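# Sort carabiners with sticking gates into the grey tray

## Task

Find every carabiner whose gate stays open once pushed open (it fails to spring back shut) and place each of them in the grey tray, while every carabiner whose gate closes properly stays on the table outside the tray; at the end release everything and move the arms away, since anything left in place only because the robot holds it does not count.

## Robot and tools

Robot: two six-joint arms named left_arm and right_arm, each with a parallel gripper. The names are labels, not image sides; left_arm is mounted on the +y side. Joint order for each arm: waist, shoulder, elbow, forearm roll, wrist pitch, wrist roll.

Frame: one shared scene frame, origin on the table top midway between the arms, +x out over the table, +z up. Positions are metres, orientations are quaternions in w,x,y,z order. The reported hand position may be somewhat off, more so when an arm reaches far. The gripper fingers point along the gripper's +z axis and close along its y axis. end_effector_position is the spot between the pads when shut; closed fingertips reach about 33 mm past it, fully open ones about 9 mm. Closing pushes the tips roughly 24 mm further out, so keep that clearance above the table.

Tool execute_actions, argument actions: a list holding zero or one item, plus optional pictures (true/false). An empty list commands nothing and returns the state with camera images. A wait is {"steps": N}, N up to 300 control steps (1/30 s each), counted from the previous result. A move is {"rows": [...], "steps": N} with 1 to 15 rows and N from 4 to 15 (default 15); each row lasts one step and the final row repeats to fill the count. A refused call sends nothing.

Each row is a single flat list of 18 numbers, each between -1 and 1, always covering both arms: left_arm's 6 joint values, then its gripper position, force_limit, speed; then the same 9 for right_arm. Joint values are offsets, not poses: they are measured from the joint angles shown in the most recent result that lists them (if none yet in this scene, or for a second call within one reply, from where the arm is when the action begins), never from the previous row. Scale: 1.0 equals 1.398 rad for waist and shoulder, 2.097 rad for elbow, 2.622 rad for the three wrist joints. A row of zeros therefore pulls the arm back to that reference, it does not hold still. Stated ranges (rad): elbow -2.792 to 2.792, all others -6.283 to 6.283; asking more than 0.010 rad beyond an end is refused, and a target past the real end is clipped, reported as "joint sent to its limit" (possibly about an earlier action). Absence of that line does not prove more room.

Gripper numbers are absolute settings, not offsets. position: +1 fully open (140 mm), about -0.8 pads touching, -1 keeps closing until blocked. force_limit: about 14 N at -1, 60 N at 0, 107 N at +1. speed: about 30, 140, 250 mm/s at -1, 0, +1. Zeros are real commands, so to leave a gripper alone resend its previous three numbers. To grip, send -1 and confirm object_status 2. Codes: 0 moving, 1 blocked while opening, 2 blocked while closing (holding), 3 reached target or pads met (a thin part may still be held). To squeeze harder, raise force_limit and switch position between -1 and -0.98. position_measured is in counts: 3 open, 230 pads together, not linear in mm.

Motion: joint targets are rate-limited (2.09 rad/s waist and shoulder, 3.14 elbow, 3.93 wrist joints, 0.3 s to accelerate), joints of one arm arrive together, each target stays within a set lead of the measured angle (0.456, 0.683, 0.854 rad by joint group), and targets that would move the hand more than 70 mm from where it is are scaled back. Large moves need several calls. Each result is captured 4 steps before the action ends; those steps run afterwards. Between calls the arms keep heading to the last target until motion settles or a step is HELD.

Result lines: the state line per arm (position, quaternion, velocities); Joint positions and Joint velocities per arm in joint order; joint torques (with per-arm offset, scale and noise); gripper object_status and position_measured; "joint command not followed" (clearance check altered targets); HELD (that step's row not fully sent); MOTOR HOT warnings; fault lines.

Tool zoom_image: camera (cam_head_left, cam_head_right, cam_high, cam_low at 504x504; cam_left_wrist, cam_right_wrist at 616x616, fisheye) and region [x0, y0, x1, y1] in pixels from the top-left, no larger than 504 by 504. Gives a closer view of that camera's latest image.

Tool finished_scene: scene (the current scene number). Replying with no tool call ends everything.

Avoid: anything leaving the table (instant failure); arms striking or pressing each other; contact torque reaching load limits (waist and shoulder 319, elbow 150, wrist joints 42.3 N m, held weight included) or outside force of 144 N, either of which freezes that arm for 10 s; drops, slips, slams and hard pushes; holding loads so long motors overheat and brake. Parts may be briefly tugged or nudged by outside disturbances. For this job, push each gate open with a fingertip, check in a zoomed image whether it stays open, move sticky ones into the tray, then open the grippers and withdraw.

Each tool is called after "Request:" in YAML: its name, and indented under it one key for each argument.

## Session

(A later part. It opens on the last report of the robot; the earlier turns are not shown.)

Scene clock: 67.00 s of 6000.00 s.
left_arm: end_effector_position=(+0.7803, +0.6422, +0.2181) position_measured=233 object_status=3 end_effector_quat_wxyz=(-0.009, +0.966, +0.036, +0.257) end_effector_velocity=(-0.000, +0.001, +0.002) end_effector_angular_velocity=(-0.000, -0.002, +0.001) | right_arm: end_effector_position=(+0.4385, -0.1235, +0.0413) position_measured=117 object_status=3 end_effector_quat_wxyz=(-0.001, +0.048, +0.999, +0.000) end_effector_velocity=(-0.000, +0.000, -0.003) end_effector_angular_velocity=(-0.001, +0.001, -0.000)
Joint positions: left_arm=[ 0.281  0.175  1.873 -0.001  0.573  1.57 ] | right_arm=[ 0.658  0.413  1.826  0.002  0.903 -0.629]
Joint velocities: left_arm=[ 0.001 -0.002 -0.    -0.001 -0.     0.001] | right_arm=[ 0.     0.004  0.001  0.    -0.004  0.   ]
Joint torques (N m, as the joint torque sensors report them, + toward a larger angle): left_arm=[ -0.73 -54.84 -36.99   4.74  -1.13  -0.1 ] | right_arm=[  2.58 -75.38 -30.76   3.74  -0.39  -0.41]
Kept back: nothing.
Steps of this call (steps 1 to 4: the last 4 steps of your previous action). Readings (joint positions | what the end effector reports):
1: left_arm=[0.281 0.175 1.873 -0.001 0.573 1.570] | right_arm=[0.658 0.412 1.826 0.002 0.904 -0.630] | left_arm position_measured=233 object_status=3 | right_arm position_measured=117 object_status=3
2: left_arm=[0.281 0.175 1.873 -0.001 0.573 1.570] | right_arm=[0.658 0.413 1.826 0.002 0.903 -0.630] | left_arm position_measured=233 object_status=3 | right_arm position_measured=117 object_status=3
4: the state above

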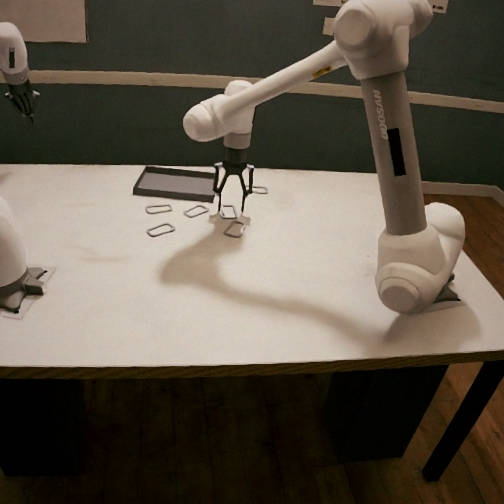

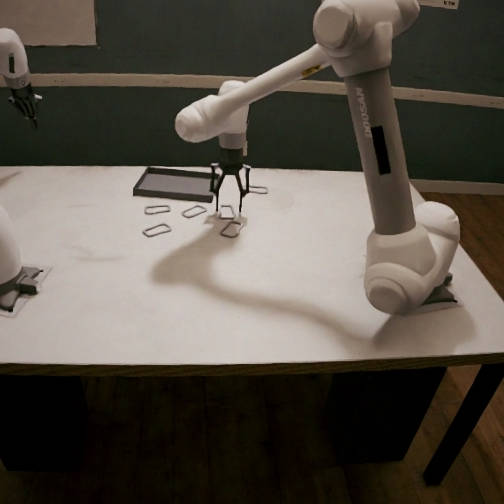

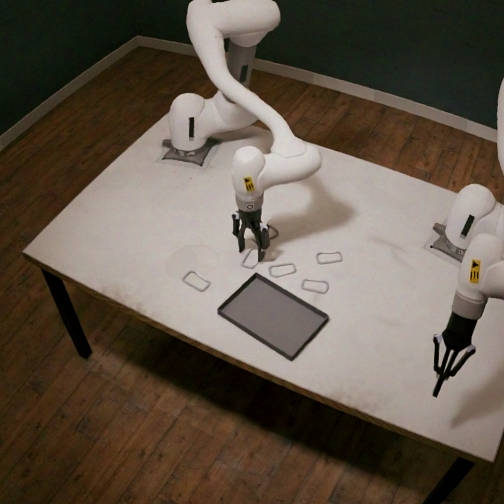

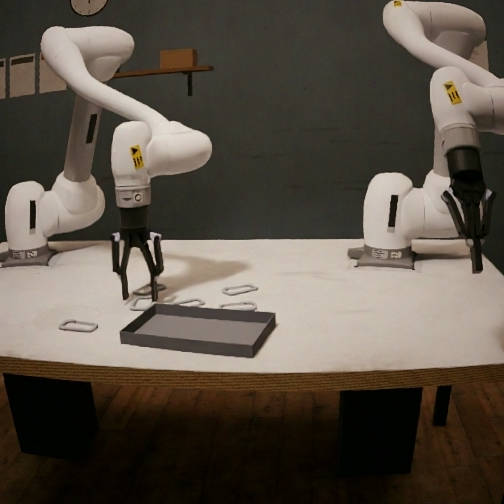

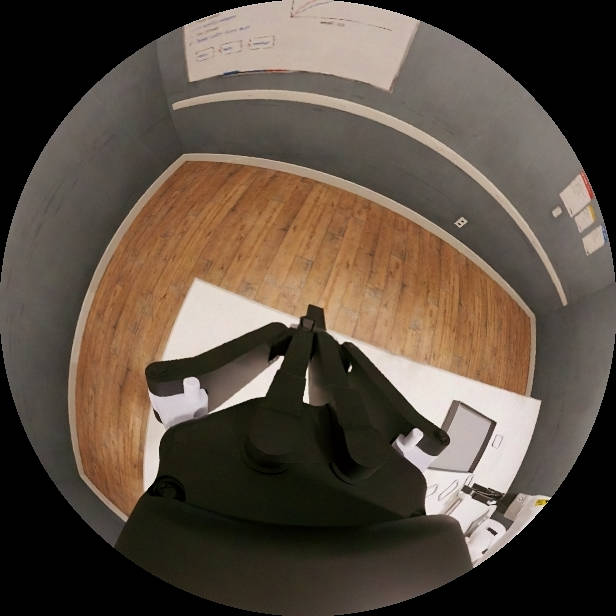

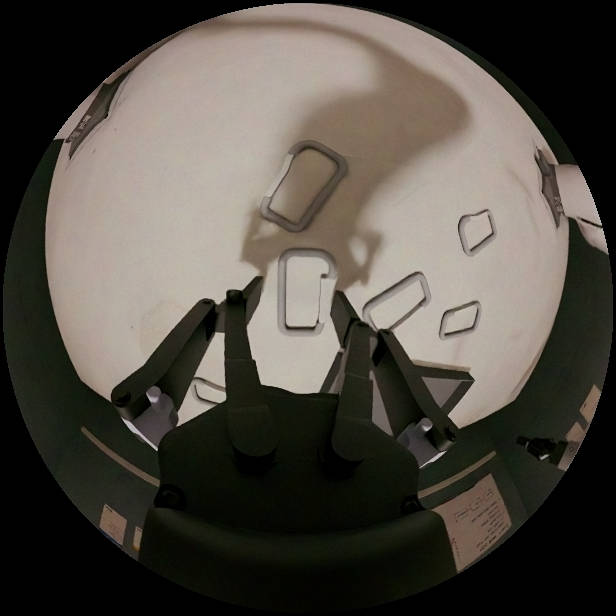

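Request:
execute_actions:
  actions:
    - {"rows":[[0,0,0,0,0,0,-1,0,0.5,0,0,0,0,0,0,-0.55,-0.2,0]],"steps":14}
  pictures: true

Request:
zoom_image:
  camera: "cam_right_wrist"
  region: [200,180,420,400]

Scene clock: 67.60 s of 6000.00 s.
left_arm: end_effector_position=(+0.7803, +0.6422, +0.2181) position_measured=233 object_status=3 end_effector_quat_wxyz=(-0.009, +0.966, +0.036, +0.257) end_effector_velocity=(+0.000, +0.000, -0.001) end_effector_angular_velocity=(-0.000, +0.001, +0.000) | right_arm: end_effector_position=(+0.4387, -0.1233, +0.0414) position_measured=180 object_status=0 end_effector_quat_wxyz=(-0.001, +0.048, +0.999, +0.000) end_effector_velocity=(+0.001, +0.001, +0.001) end_effector_angular_velocity=(+0.001, -0.001, +0.000)
Joint positions: left_arm=[ 0.281  0.175  1.873 -0.001  0.573  1.57 ] | right_arm=[ 0.658  0.413  1.826  0.002  0.903 -0.629]
Joint velocities: left_arm=[ 0.001  0.001  0.    -0.001 -0.     0.001] | right_arm=[-0.     0.    -0.003  0.     0.    -0.   ]
Joint torques (N m, as the joint torque sensors report them, + toward a larger angle): left_arm=[ -0.28 -54.89 -36.52   4.83  -1.15   0.09] | right_arm=[  0.53 -45.45  -9.29   1.98   2.88  -0.45]
Steps of this call (steps 1 to 8: the robot went on to your last target; steps 9 to 18: the first 10 steps of this action). Readings (joint positions | what the end effector reports):
9: left_arm=[0.281 0.175 1.873 -0.001 0.573 1.570] | right_arm=[0.658 0.413 1.826 0.002 0.903 -0.629] | left_arm position_measured=233 object_status=3 | right_arm position_measured=117 object_status=0
10: left_arm=[0.281 0.175 1.873 -0.001 0.573 1.570] | right_arm=[0.658 0.413 1.826 0.002 0.903 -0.629] | left_arm position_measured=233 object_status=3 | right_arm position_measured=119 object_status=0
12: left_arm=[0.281 0.175 1.873 -0.001 0.573 1.570] | right_arm=[0.658 0.413 1.826 0.002 0.903 -0.629] | left_arm position_measured=233 object_status=3 | right_arm position_measured=134 object_status=0
16: left_arm=[0.281 0.175 1.873 -0.001 0.573 1.570] | right_arm=[0.658 0.413 1.826 0.002 0.903 -0.629] | left_arm position_measured=233 object_status=3 | right_arm position_measured=165 object_status=0
18: the state above

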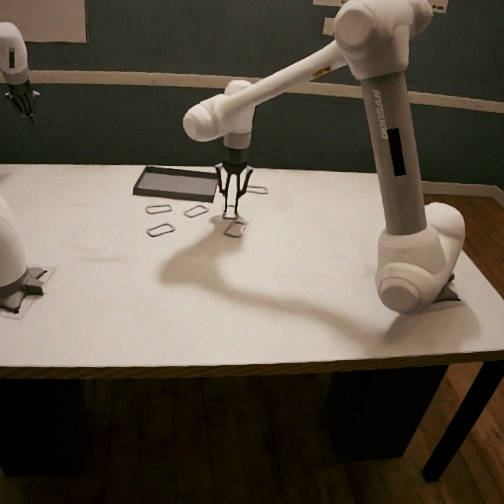

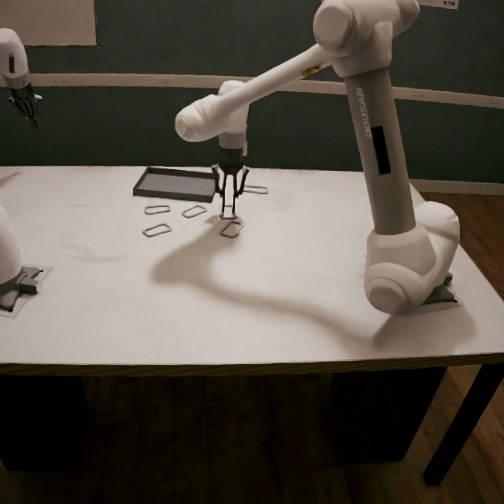

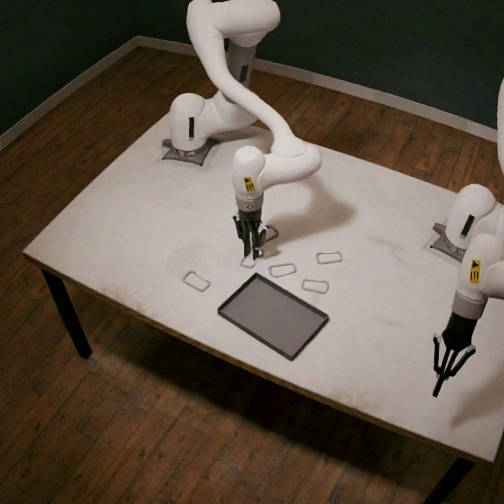

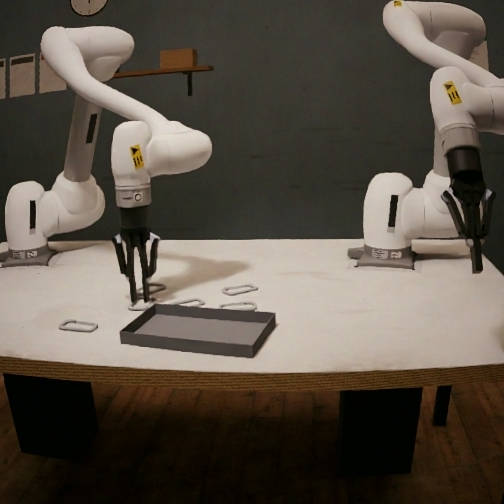

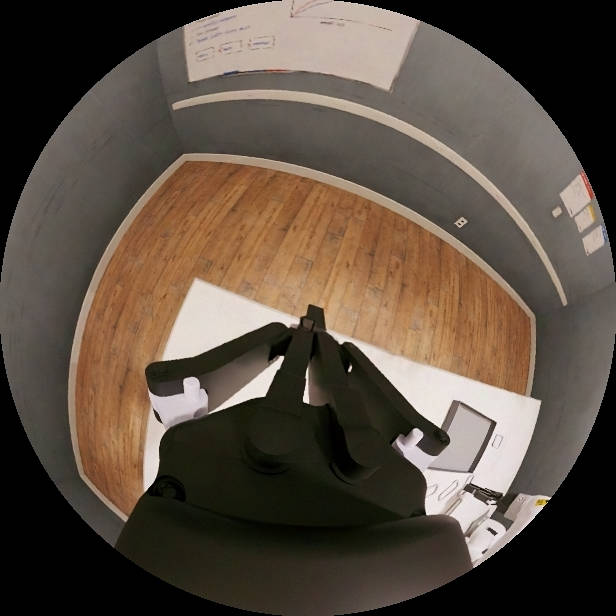

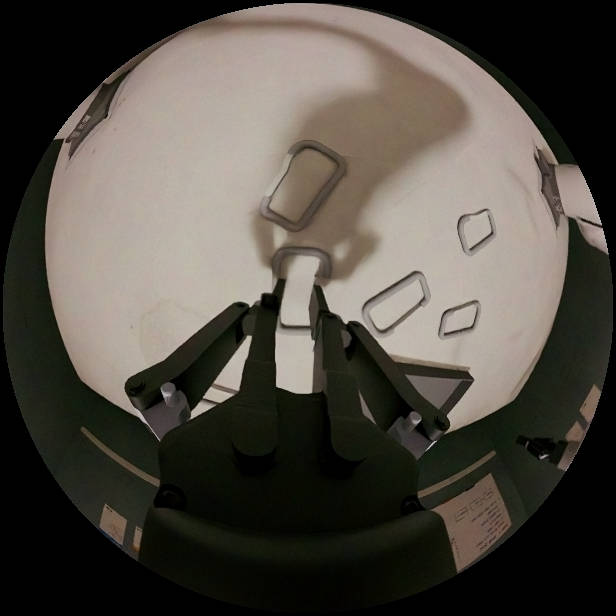

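Region (200, 180, 420, 400) of cam_right_wrist's 616x616 image, scaled by 2.291, with more detail than that image has.

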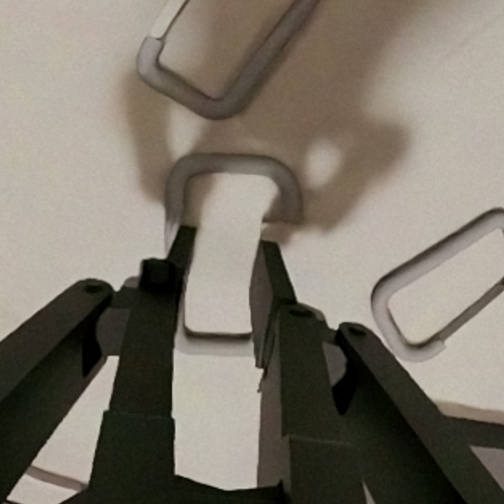

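Request:
execute_actions:
  actions:
    - {"rows":[[0,0,0,0,0,0,-1,0,0.5,0,-0.003,-0.001,0,0.002,0,0.1,-0.2,0.5],[0,0,0,0,0,0,-1,0,0.5,0,-0.003,-0.001,0,0.002,0,0.1,-0.2,0.5],[0,0,0,0,0,0,-1,0,0.5,0,-0.003,-0.001,0,0.002,0,0.1,-0.2,0.5],[0,0,0,0,0,0,-1,0,0.5,0,-0.003,-0.001,0,0.002,0,0.1,-0.2,0.5],[0,0,0,0,0,0,-1,0,0.5,0,-0.003,-0.001,0,0.002,0,0.1,-0.2,0.5],[0,0,0,0,0,0,-1,0,0.5,0,0,0,0,0,0,0.1,-0.2,0.5],[0,0,0,0,0,0,-1,0,0.5,0,0,0,0,0,0,0.1,-0.2,0.5],[0,0,0,0,0,0,-1,0,0.5,0,0.006,0.0025,0,-0.005,0,0.1,-0.2,0.5]],"steps":15}
  pictures: true

Request:
zoom_image:
  camera: "cam_right_wrist"
  region: [200,180,420,400]

Request:
zoom_image:
  camera: "cam_low"
  region: [90,250,210,330]

Scene clock: 68.33 s of 6000.00 s.
left_arm: end_effector_position=(+0.7803, +0.6422, +0.2181) position_measured=233 object_status=3 end_effector_quat_wxyz=(-0.009, +0.966, +0.036, +0.257) end_effector_velocity=(-0.000, -0.000, +0.002) end_effector_angular_velocity=(-0.001, -0.003, +0.001) | right_arm: end_effector_position=(+0.4386, -0.1234, +0.0361) position_measured=117 object_status=0 end_effector_quat_wxyz=(-0.001, +0.048, +0.999, +0.000) end_effector_velocity=(+0.000, +0.000, -0.043) end_effector_angular_velocity=(-0.002, +0.002, -0.000)
Joint positions: left_arm=[ 0.281  0.175  1.873 -0.001  0.573  1.57 ] | right_arm=[ 0.658  0.419  1.83   0.002  0.894 -0.629]
Joint velocities: left_arm=[ 0.    -0.003 -0.    -0.001  0.    -0.001] | right_arm=[-0.     0.046  0.025  0.    -0.068 -0.   ]
Joint torques (N m, as the joint torque sensors report them, + toward a larger angle): left_arm=[ -0.6  -55.13 -36.54   4.82  -1.08   0.08] | right_arm=[  4.04 -86.58 -36.22   3.99  -0.41  -0.35]
Steps of this call (steps 1 to 4: the last 4 steps of your previous action; steps 5 to 11: the robot went on to your last target; steps 12 to 22: the first 11 steps of this action). Readings (joint positions | what the end effector reports):
12: left_arm=[0.281 0.175 1.873 -0.001 0.573 1.570] | right_arm=[0.658 0.413 1.826 0.002 0.903 -0.629] | left_arm position_measured=233 object_status=3 | right_arm position_measured=199 object_status=0
13: left_arm=[0.281 0.175 1.873 -0.001 0.573 1.570] | right_arm=[0.658 0.412 1.826 0.002 0.905 -0.629] | left_arm position_measured=233 object_status=3 | right_arm position_measured=195 object_status=0
15: left_arm=[0.281 0.175 1.873 -0.001 0.573 1.570] | right_arm=[0.658 0.411 1.825 0.002 0.907 -0.629] | left_arm position_measured=233 object_status=3 | right_arm position_measured=174 object_status=0
19: left_arm=[0.281 0.175 1.873 -0.001 0.573 1.570] | right_arm=[0.658 0.411 1.825 0.002 0.905 -0.629] | left_arm position_measured=233 object_status=3 | right_arm position_measured=132 object_status=0
22: the state above

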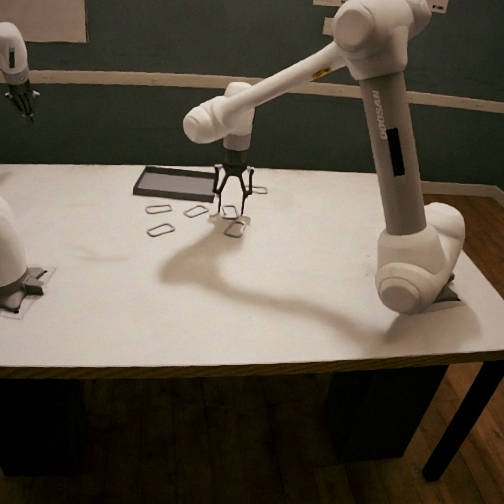

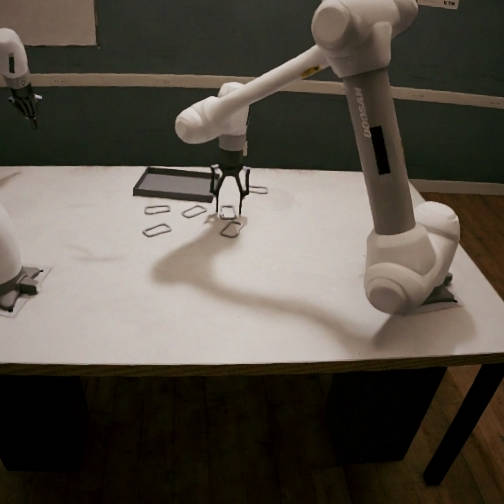

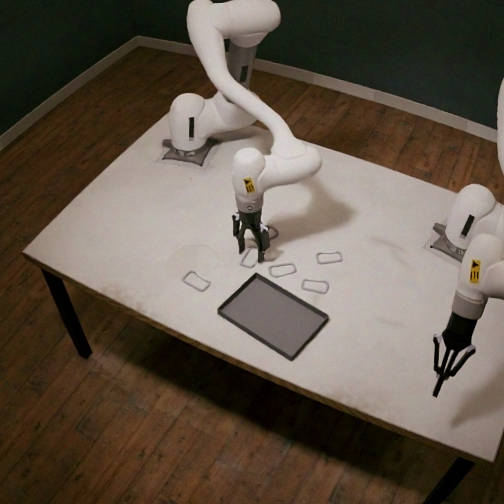

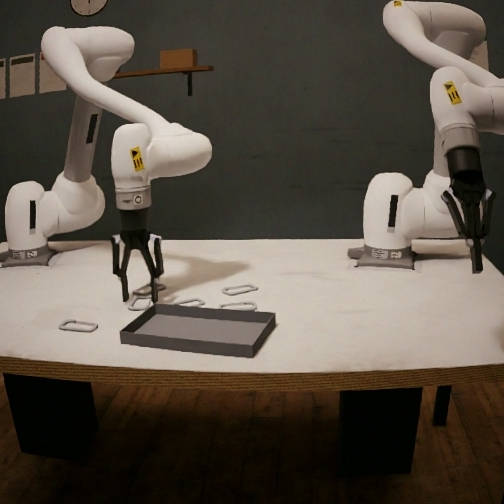

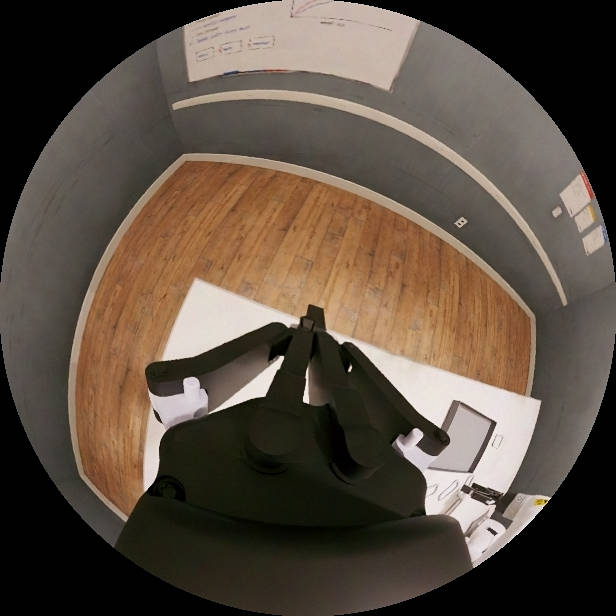

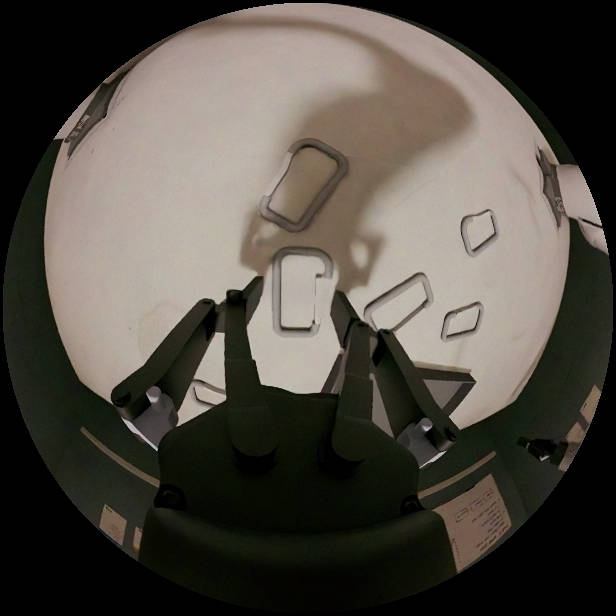

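Region (200, 180, 420, 400) of cam_right_wrist's 616x616 image, scaled by 2.291, with more detail than that image has.

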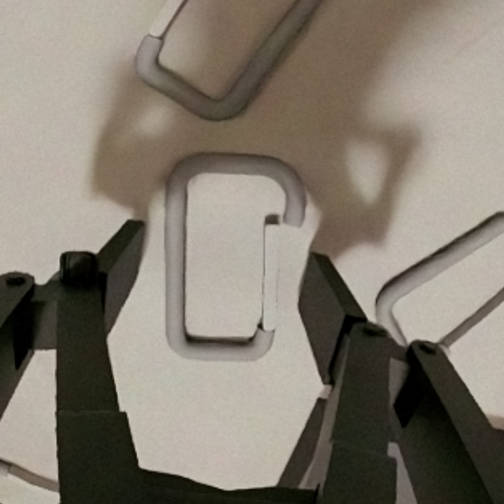

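Region (90, 250, 210, 330) of cam_low's 504x504 image, scaled by 4.200, with more detail than that image has.

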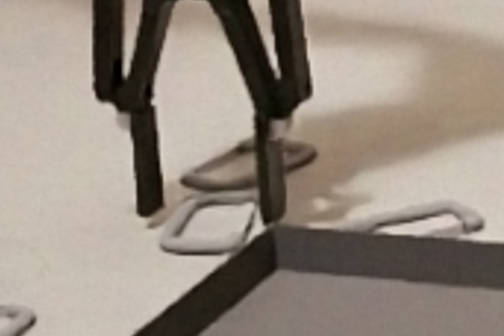

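Request:
execute_actions:
  actions:
    - {"rows":[[0,0.0,0,0,0,0,-1,0,0.5,0,0.002,0.001,0,-0.002,0,-0.25,-0.4,-0.3]],"steps":15}
  pictures: true

Request:
zoom_image:
  camera: "cam_right_wrist"
  region: [200,180,420,400]

Scene clock: 68.87 s of 6000.00 s.
left_arm: end_effector_position=(+0.7803, +0.6422, +0.2181) position_measured=233 object_status=3 end_effector_quat_wxyz=(-0.009, +0.966, +0.036, +0.257) end_effector_velocity=(+0.000, -0.001, +0.000) end_effector_angular_velocity=(-0.000, -0.000, -0.001) | right_arm: end_effector_position=(+0.4386, -0.1234, +0.0332) position_measured=160 object_status=0 end_effector_quat_wxyz=(-0.001, +0.048, +0.999, +0.000) end_effector_velocity=(-0.001, -0.000, -0.000) end_effector_angular_velocity=(-0.001, +0.000, +0.001)
Joint positions: left_arm=[ 0.281  0.175  1.873 -0.001  0.573  1.57 ] | right_arm=[ 0.658  0.421  1.832  0.002  0.889 -0.629]
Joint velocities: left_arm=[-0.001 -0.     0.     0.     0.    -0.   ] | right_arm=[ 0.001 -0.     0.001 -0.001  0.     0.001]
Joint torques (N m, as the joint torque sensors report them, + toward a larger angle): left_arm=[ -0.37 -54.66 -36.63   4.68  -1.09  -0.01] | right_arm=[  5.02 -70.61 -27.84   3.48  -0.23  -0.03]
Steps of this call (steps 1 to 4: the last 4 steps of your previous action; step 5: the robot went on to your last target; steps 6 to 16: the first 11 steps of this action). Readings (joint positions | what the end effector reports):
6: left_arm=[0.281 0.175 1.873 -0.001 0.573 1.570] | right_arm=[0.658 0.421 1.831 0.002 0.890 -0.629] | left_arm position_measured=233 object_status=3 | right_arm position_measured=117 object_status=0
7: left_arm=[0.281 0.175 1.873 -0.001 0.573 1.570] | right_arm=[0.658 0.421 1.831 0.002 0.889 -0.629] | left_arm position_measured=233 object_status=3 | right_arm position_measured=119 object_status=0
9: left_arm=[0.281 0.175 1.873 -0.001 0.573 1.570] | right_arm=[0.658 0.421 1.832 0.002 0.889 -0.629] | left_arm position_measured=233 object_status=3 | right_arm position_measured=130 object_status=0
13: left_arm=[0.281 0.175 1.873 -0.001 0.573 1.570] | right_arm=[0.658 0.421 1.832 0.002 0.889 -0.629] | left_arm position_measured=233 object_status=3 | right_arm position_measured=153 object_status=0
16: the state above

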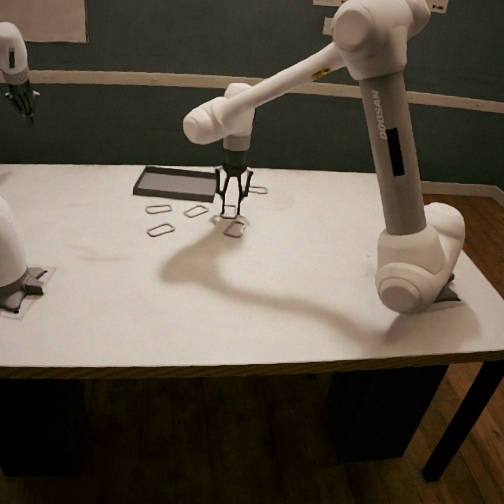

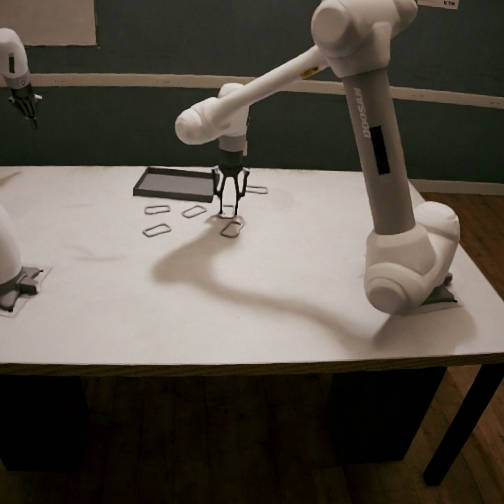

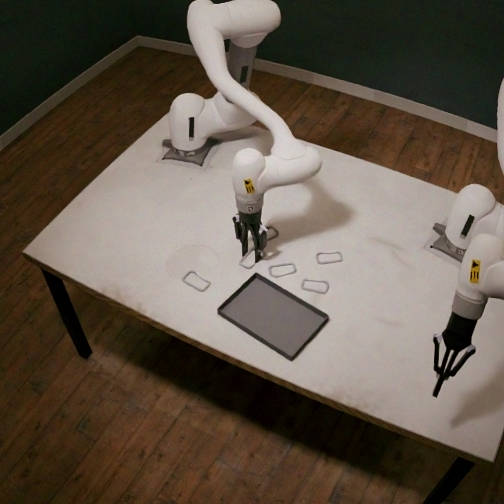

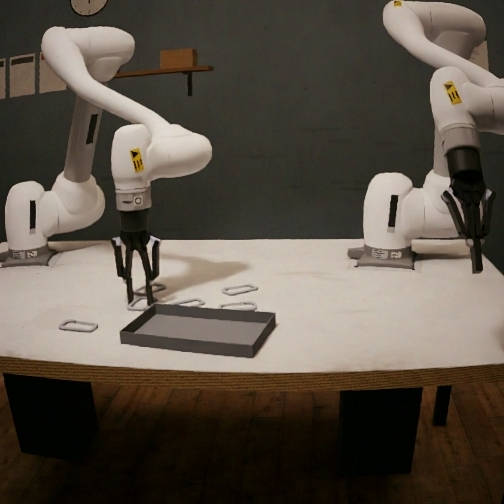

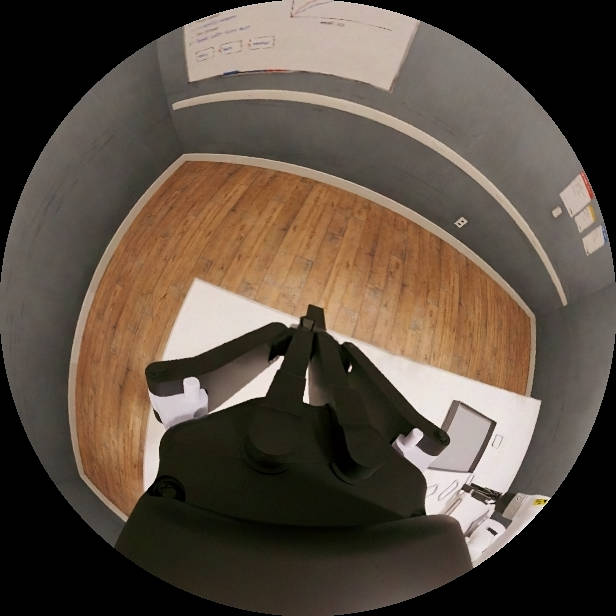

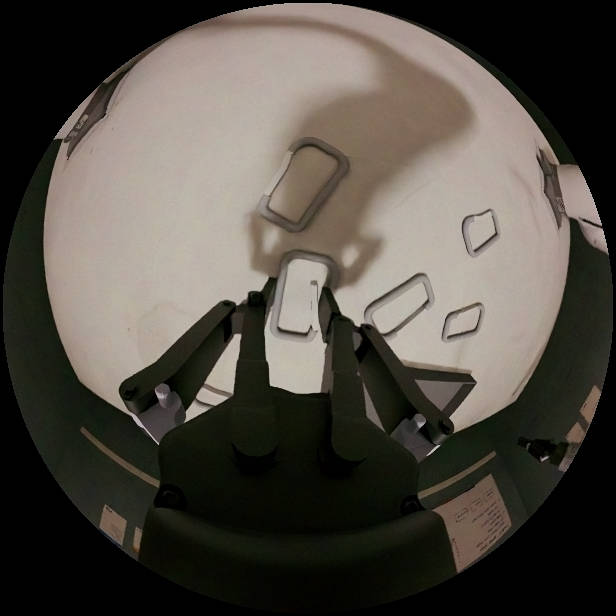

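Region (200, 180, 420, 400) of cam_right_wrist's 616x616 image, scaled by 2.291, with more detail than that image has.

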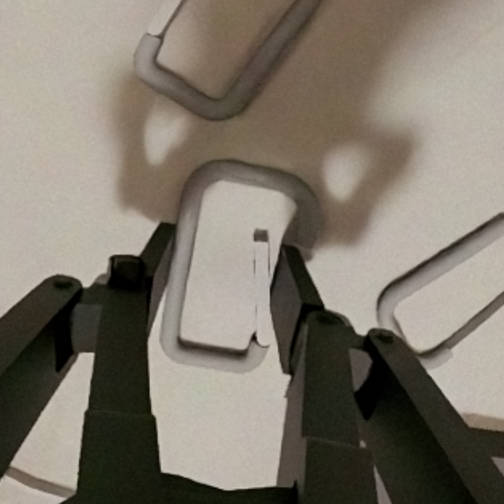

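Request:
execute_actions:
  actions:
    - {"rows":[[0,0.0,0,0,0,0,-1,0,0.5,0,-0.001,-0.0005,0,0.001,0,-1,0,-0.3],[0,0.0,0,0,0,0,-1,0,0.5,0,-0.002,-0.001,0,0.002,0,-1,0,-0.3],[0,0.0,0,0,0,0,-1,0,0.5,0,-0.003,-0.0013,0,0.0027,0,-1,0,-0.3],[0,0.0,0,0,0,0,-1,0,0.5,0,-0.003,-0.0013,0,0.0027,0,-1,0,-0.3],[0,0.0,0,0,0,0,-1,0,0.5,0,-0.004,-0.0017,0,0.0035,0,-1,0,-0.3]],"steps":15}
  pictures: true

Request:
zoom_image:
  camera: "cam_right_wrist"
  region: [200,180,420,400]

Scene clock: 69.43 s of 6000.00 s.
left_arm: end_effector_position=(+0.7803, +0.6422, +0.2181) position_measured=233 object_status=3 end_effector_quat_wxyz=(-0.009, +0.966, +0.036, +0.257) end_effector_velocity=(-0.000, +0.001, -0.001) end_effector_angular_velocity=(+0.000, +0.001, +0.002) | right_arm: end_effector_position=(+0.4386, -0.1234, +0.0384) position_measured=175 object_status=2 end_effector_quat_wxyz=(-0.001, +0.048, +0.999, +0.000) end_effector_velocity=(+0.001, +0.001, +0.004) end_effector_angular_velocity=(+0.002, -0.002, +0.001)
Joint positions: left_arm=[ 0.281  0.175  1.873 -0.001  0.573  1.57 ] | right_arm=[ 0.658  0.416  1.828  0.002  0.898 -0.629]
Joint velocities: left_arm=[ 0.002  0.001 -0.     0.001 -0.    -0.001] | right_arm=[-0.    -0.004 -0.003 -0.     0.003 -0.001]
Joint torques (N m, as the joint torque sensors report them, + toward a larger angle): left_arm=[ -0.07 -54.72 -36.76   4.74  -1.16   0.06] | right_arm=[  3.41 -74.34 -31.44   3.57  -0.21  -0.63]
Steps of this call (steps 1 to 4: the last 4 steps of your previous action; steps 5 to 6: the robot went on to your last target; steps 7 to 17: the first 11 steps of this action). Readings (joint positions | what the end effector reports):
7: left_arm=[0.281 0.175 1.873 -0.001 0.573 1.570] | right_arm=[0.658 0.421 1.832 0.002 0.889 -0.629] | left_arm position_measured=233 object_status=3 | right_arm position_measured=160 object_status=0
8: left_arm=[0.281 0.175 1.873 -0.001 0.573 1.570] | right_arm=[0.658 0.421 1.832 0.002 0.889 -0.629] | left_arm position_measured=233 object_status=3 | right_arm position_measured=162 object_status=0
10: left_arm=[0.281 0.175 1.873 -0.001 0.573 1.570] | right_arm=[0.658 0.420 1.831 0.002 0.892 -0.629] | left_arm position_measured=233 object_status=3 | right_arm position_measured=173 object_status=0
14: left_arm=[0.281 0.175 1.873 -0.001 0.573 1.570] | right_arm=[0.658 0.417 1.829 0.002 0.897 -0.629] | left_arm position_measured=233 object_status=3 | right_arm position_measured=175 object_status=0
17: the state above

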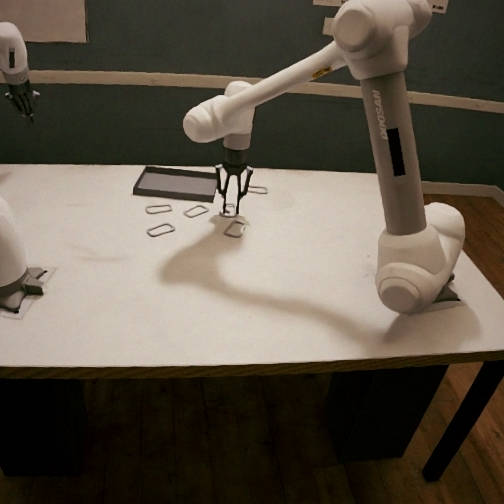

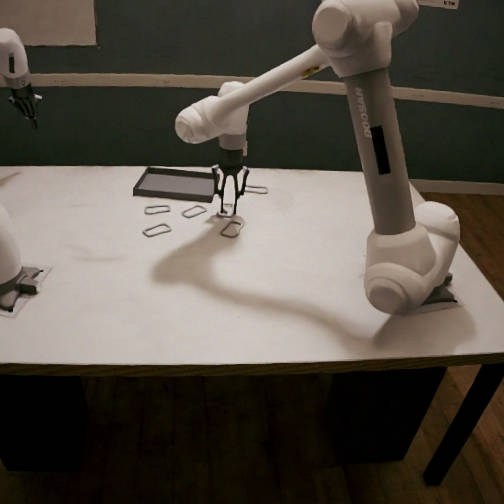

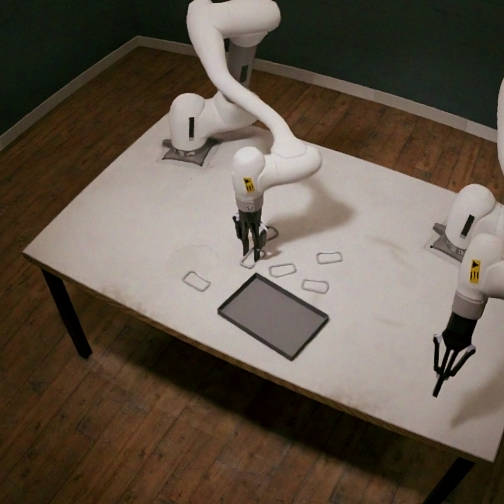

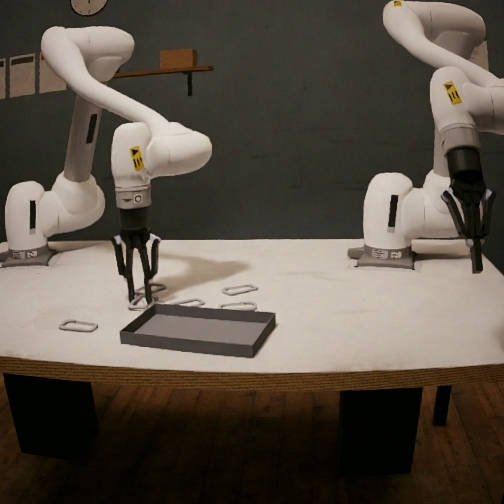

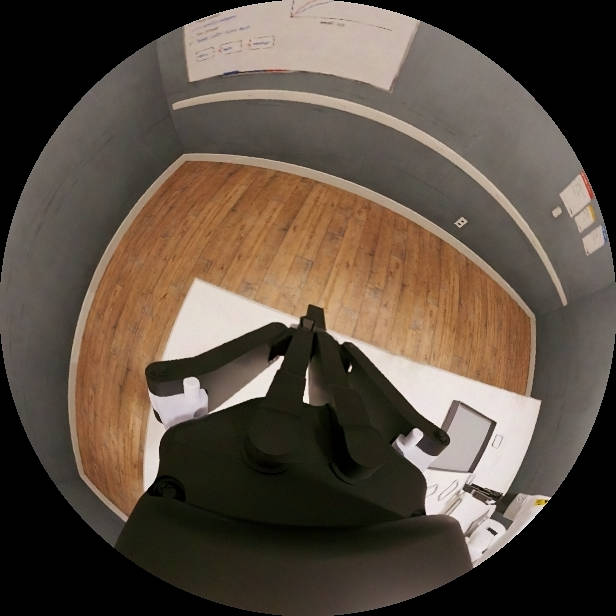

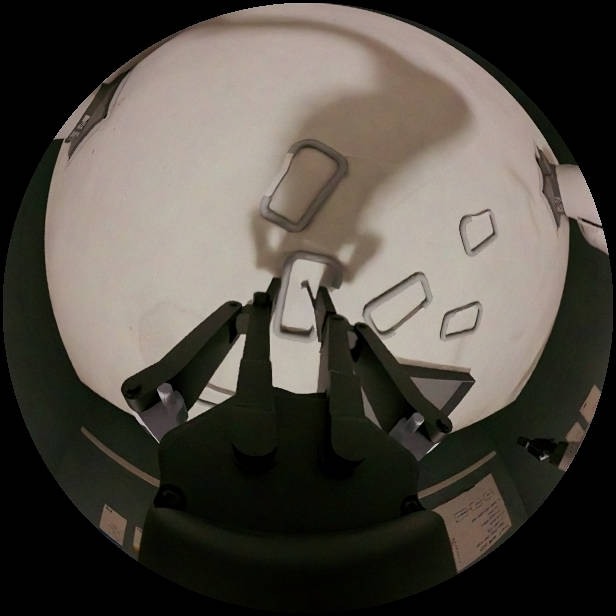

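Region (200, 180, 420, 400) of cam_right_wrist's 616x616 image, scaled by 2.291, with more detail than that image has.

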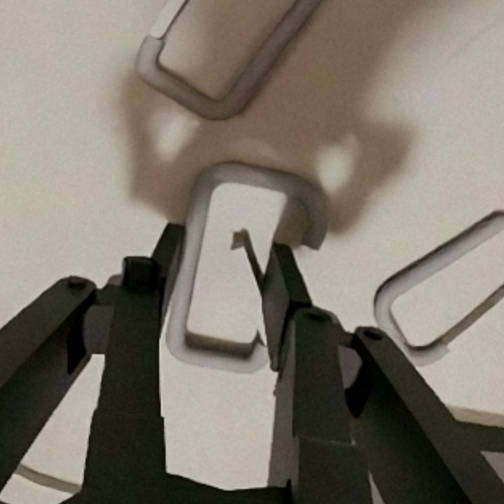

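Request:
execute_actions:
  actions:
    - {"rows":[[0,0,0,0,0,0,-1,0,0.5,0,-0.058,-0.018,0,0.042,0,-1,0,-0.3]],"steps":10}

Request:
execute_actions:
  actions:
    - {"rows":[[0,0,0,0,0,0,-1,0,0.5,-0.0844,0.167,-0.254,0,0.1137,-0.045,-1,0,-0.3]],"steps":15}

Request:
execute_actions:
  actions:
    - {"steps":10}
  pictures: true

Scene clock: 70.03 s of 6000.00 s.
left_arm: end_effector_position=(+0.7803, +0.6422, +0.2181) position_measured=233 object_status=3 end_effector_quat_wxyz=(-0.009, +0.966, +0.036, +0.257) end_effector_velocity=(-0.000, +0.000, +0.000) end_effector_angular_velocity=(+0.001, -0.000, -0.002) | right_arm: end_effector_position=(+0.4364, -0.1259, +0.0964) position_measured=175 object_status=2 end_effector_quat_wxyz=(+0.002, +0.048, +0.999, +0.004) end_effector_velocity=(-0.024, -0.026, +0.300) end_effector_angular_velocity=(+0.029, -0.026, +0.002)
Joint positions: left_arm=[ 0.281  0.175  1.873 -0.001  0.573  1.57 ] | right_arm=[ 0.658  0.351  1.798  0.002  0.984 -0.629]
Joint velocities: left_arm=[-0.    -0.    -0.     0.001  0.     0.001] | right_arm=[ 0.001 -0.339 -0.148 -0.     0.447 -0.   ]
Joint torques (N m, as the joint torque sensors report them, + toward a larger angle): left_arm=[ -0.47 -54.61 -36.82   4.71  -1.04   0.03] | right_arm=[  0.91 -34.89 -19.81   2.2    0.07  -0.15]
Steps of this call (steps 1 to 4: the last 4 steps of your previous action; steps 5 to 12: the robot went on to your last target; steps 13 to 18: the first 6 steps of this action). Readings (joint positions | what the end effector reports):
13: left_arm=[0.281 0.175 1.873 -0.001 0.573 1.570] | right_arm=[0.658 0.416 1.828 0.002 0.898 -0.629] | left_arm position_measured=233 object_status=3 | right_arm position_measured=175 object_status=2
14: left_arm=[0.281 0.175 1.873 -0.001 0.573 1.570] | right_arm=[0.658 0.412 1.827 0.002 0.903 -0.629] | left_arm position_measured=233 object_status=3 | right_arm position_measured=175 object_status=2
16: left_arm=[0.281 0.175 1.873 -0.001 0.573 1.570] | right_arm=[0.658 0.384 1.813 0.002 0.942 -0.629] | left_arm position_measured=233 object_status=3 | right_arm position_measured=175 object_status=2
18: the state above

Scene clock: 70.53 s of 6000.00 s.
left_arm: end_effector_position=(+0.7803, +0.6422, +0.2181) position_measured=233 object_status=3 end_effector_quat_wxyz=(-0.009, +0.966, +0.036, +0.257) end_effector_velocity=(+0.000, +0.001, -0.001) end_effector_angular_velocity=(-0.000, +0.001, +0.001) | right_arm: end_effector_position=(+0.5393, -0.0786, +0.1565) position_measured=175 object_status=2 end_effector_quat_wxyz=(+0.002, +0.048, +0.999, +0.004) end_effector_velocity=(+0.352, +0.130, +0.149) end_effector_angular_velocity=(+0.001, -0.003, -0.002)
Joint positions: left_arm=[ 0.281  0.175  1.873 -0.001  0.573  1.57 ] | right_arm=[ 0.6    0.452  1.526  0.002  1.155 -0.688]
Joint velocities: left_arm=[ 0.001  0.001 -0.    -0.001  0.     0.   ] | right_arm=[-0.201  0.397 -0.898  0.     0.499 -0.199]
Joint torques (N m, as the joint torque sensors report them, + toward a larger angle): left_arm=[  0.2  -54.56 -36.52   4.68  -1.11  -0.08] | right_arm=[  1.13 -84.56 -36.31   4.05  -0.31  -0.19]
Steps of this call (steps 1 to 4: the last 4 steps of your previous action; steps 5 to 15: the first 11 steps of this action, its rows measured from where the robot was after step 4). Readings (joint positions | what the end effector reports):
4: left_arm=[0.281 0.175 1.873 -0.001 0.573 1.570] | right_arm=[0.658 0.336 1.791 0.002 1.006 -0.629] | left_arm position_measured=233 object_status=3 | right_arm position_measured=175 object_status=2
5: left_arm=[0.281 0.175 1.873 -0.001 0.573 1.570] | right_arm=[0.658 0.336 1.791 0.002 1.007 -0.629] | left_arm position_measured=233 object_status=3 | right_arm position_measured=175 object_status=2
6: left_arm=[0.281 0.175 1.873 -0.001 0.573 1.570] | right_arm=[0.657 0.338 1.785 0.002 1.011 -0.630] | left_arm position_measured=233 object_status=3 | right_arm position_measured=175 object_status=2
8: left_arm=[0.281 0.175 1.873 -0.001 0.573 1.570] | right_arm=[0.648 0.357 1.740 0.002 1.036 -0.640] | left_arm position_measured=233 object_status=3 | right_arm position_measured=175 object_status=2
12: left_arm=[0.281 0.175 1.873 -0.001 0.573 1.570] | right_arm=[0.620 0.412 1.616 0.002 1.105 -0.668] | left_arm position_measured=233 object_status=3 | right_arm position_measured=175 object_status=2
15: the state above

Scene clock: 70.87 s of 6000.00 s.
left_arm: end_effector_position=(+0.7803, +0.6422, +0.2181) position_measured=233 object_status=3 end_effector_quat_wxyz=(-0.009, +0.966, +0.036, +0.257) end_effector_velocity=(-0.000, +0.000, +0.001) end_effector_angular_velocity=(-0.001, -0.001, +0.001) | right_arm: end_effector_position=(+0.6383, -0.0513, +0.1983) position_measured=175 object_status=2 end_effector_quat_wxyz=(+0.003, +0.048, +0.999, +0.004) end_effector_velocity=(+0.060, +0.012, +0.026) end_effector_angular_velocity=(-0.001, +0.001, +0.002)
Joint positions: left_arm=[ 0.281  0.175  1.873 -0.001  0.573  1.57 ] | right_arm=[ 0.541  0.566  1.267  0.002  1.299 -0.746]
Joint velocities: left_arm=[ 0.    -0.001  0.    -0.001 -0.     0.   ] | right_arm=[-0.036  0.073 -0.166 -0.     0.095 -0.037]
Joint torques (N m, as the joint torque sensors report them, + toward a larger angle): left_arm=[ -0.16 -54.7  -36.56   4.74  -1.07  -0.03] | right_arm=[  14.68 -106.72  -33.87    4.16    0.39   -0.43]
Kept back: nothing.
Steps of this call (steps 1 to 4: the last 4 steps of your previous action; steps 5 to 10: the robot went on to your last target). Readings (joint positions | what the end effector reports):
1: left_arm=[0.281 0.175 1.873 -0.001 0.573 1.570] | right_arm=[0.593 0.465 1.495 0.002 1.172 -0.695] | left_arm position_measured=233 object_status=3 | right_arm position_measured=175 object_status=2
2: left_arm=[0.281 0.175 1.873 -0.001 0.573 1.570] | right_arm=[0.586 0.479 1.465 0.002 1.189 -0.702] | left_arm position_measured=233 object_status=3 | right_arm position_measured=175 object_status=2
4: left_arm=[0.281 0.175 1.873 -0.001 0.573 1.570] | right_arm=[0.572 0.507 1.402 0.002 1.224 -0.716] | left_arm position_measured=233 object_status=3 | right_arm position_measured=175 object_status=2
8: left_arm=[0.281 0.175 1.873 -0.001 0.573 1.570] | right_arm=[0.547 0.556 1.290 0.002 1.286 -0.740] | left_arm position_measured=233 object_status=3 | right_arm position_measured=175 object_status=2
10: the state above

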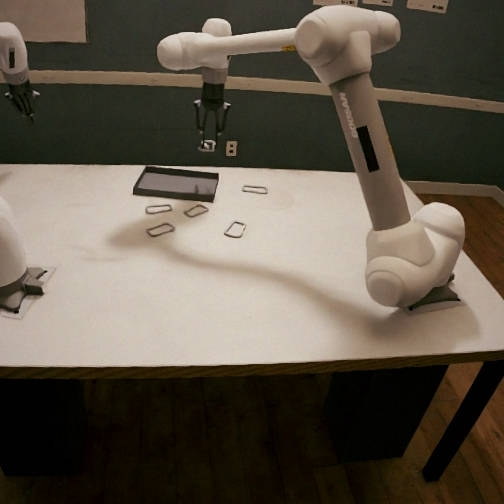

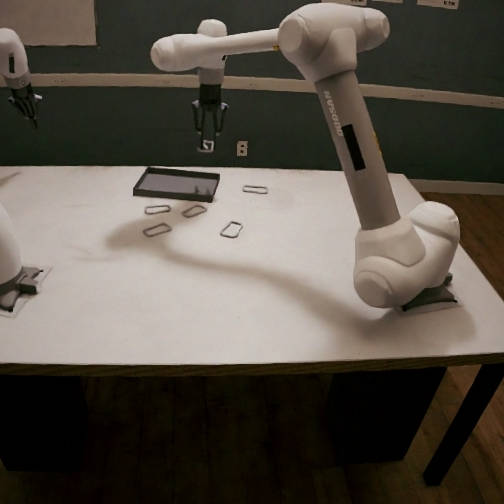

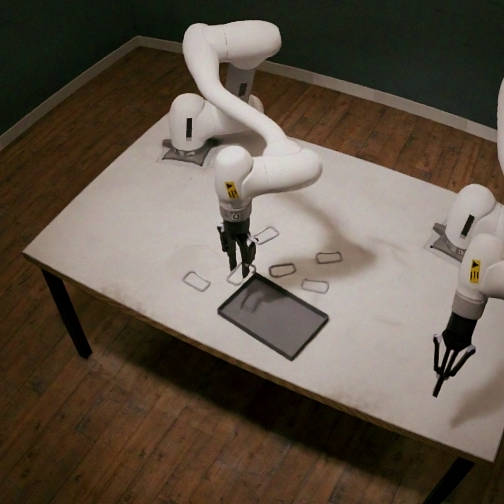

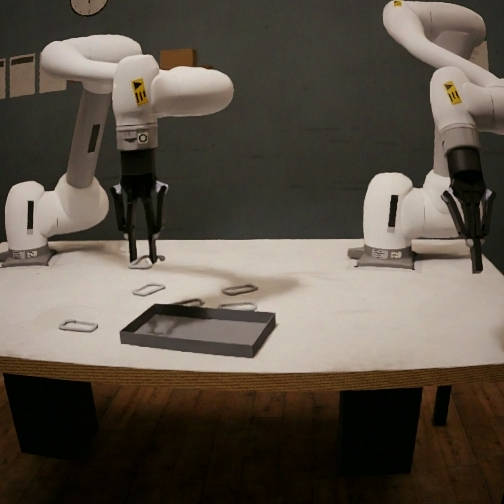

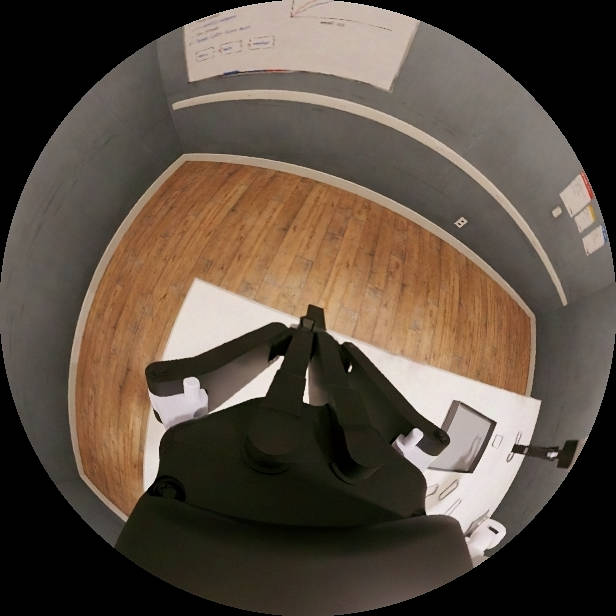

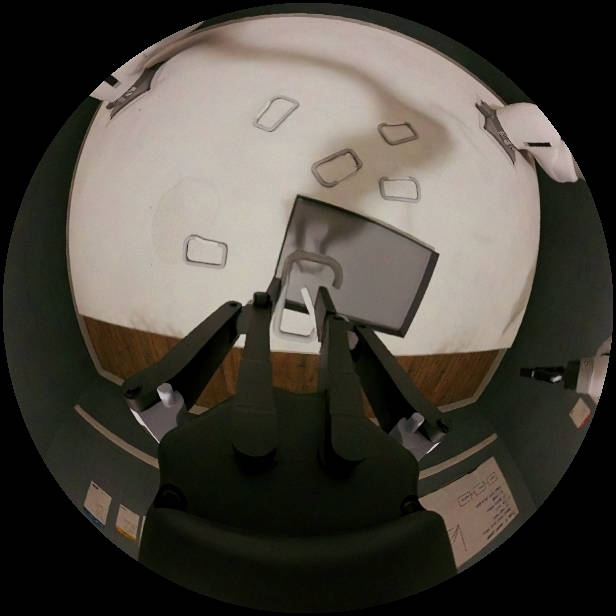

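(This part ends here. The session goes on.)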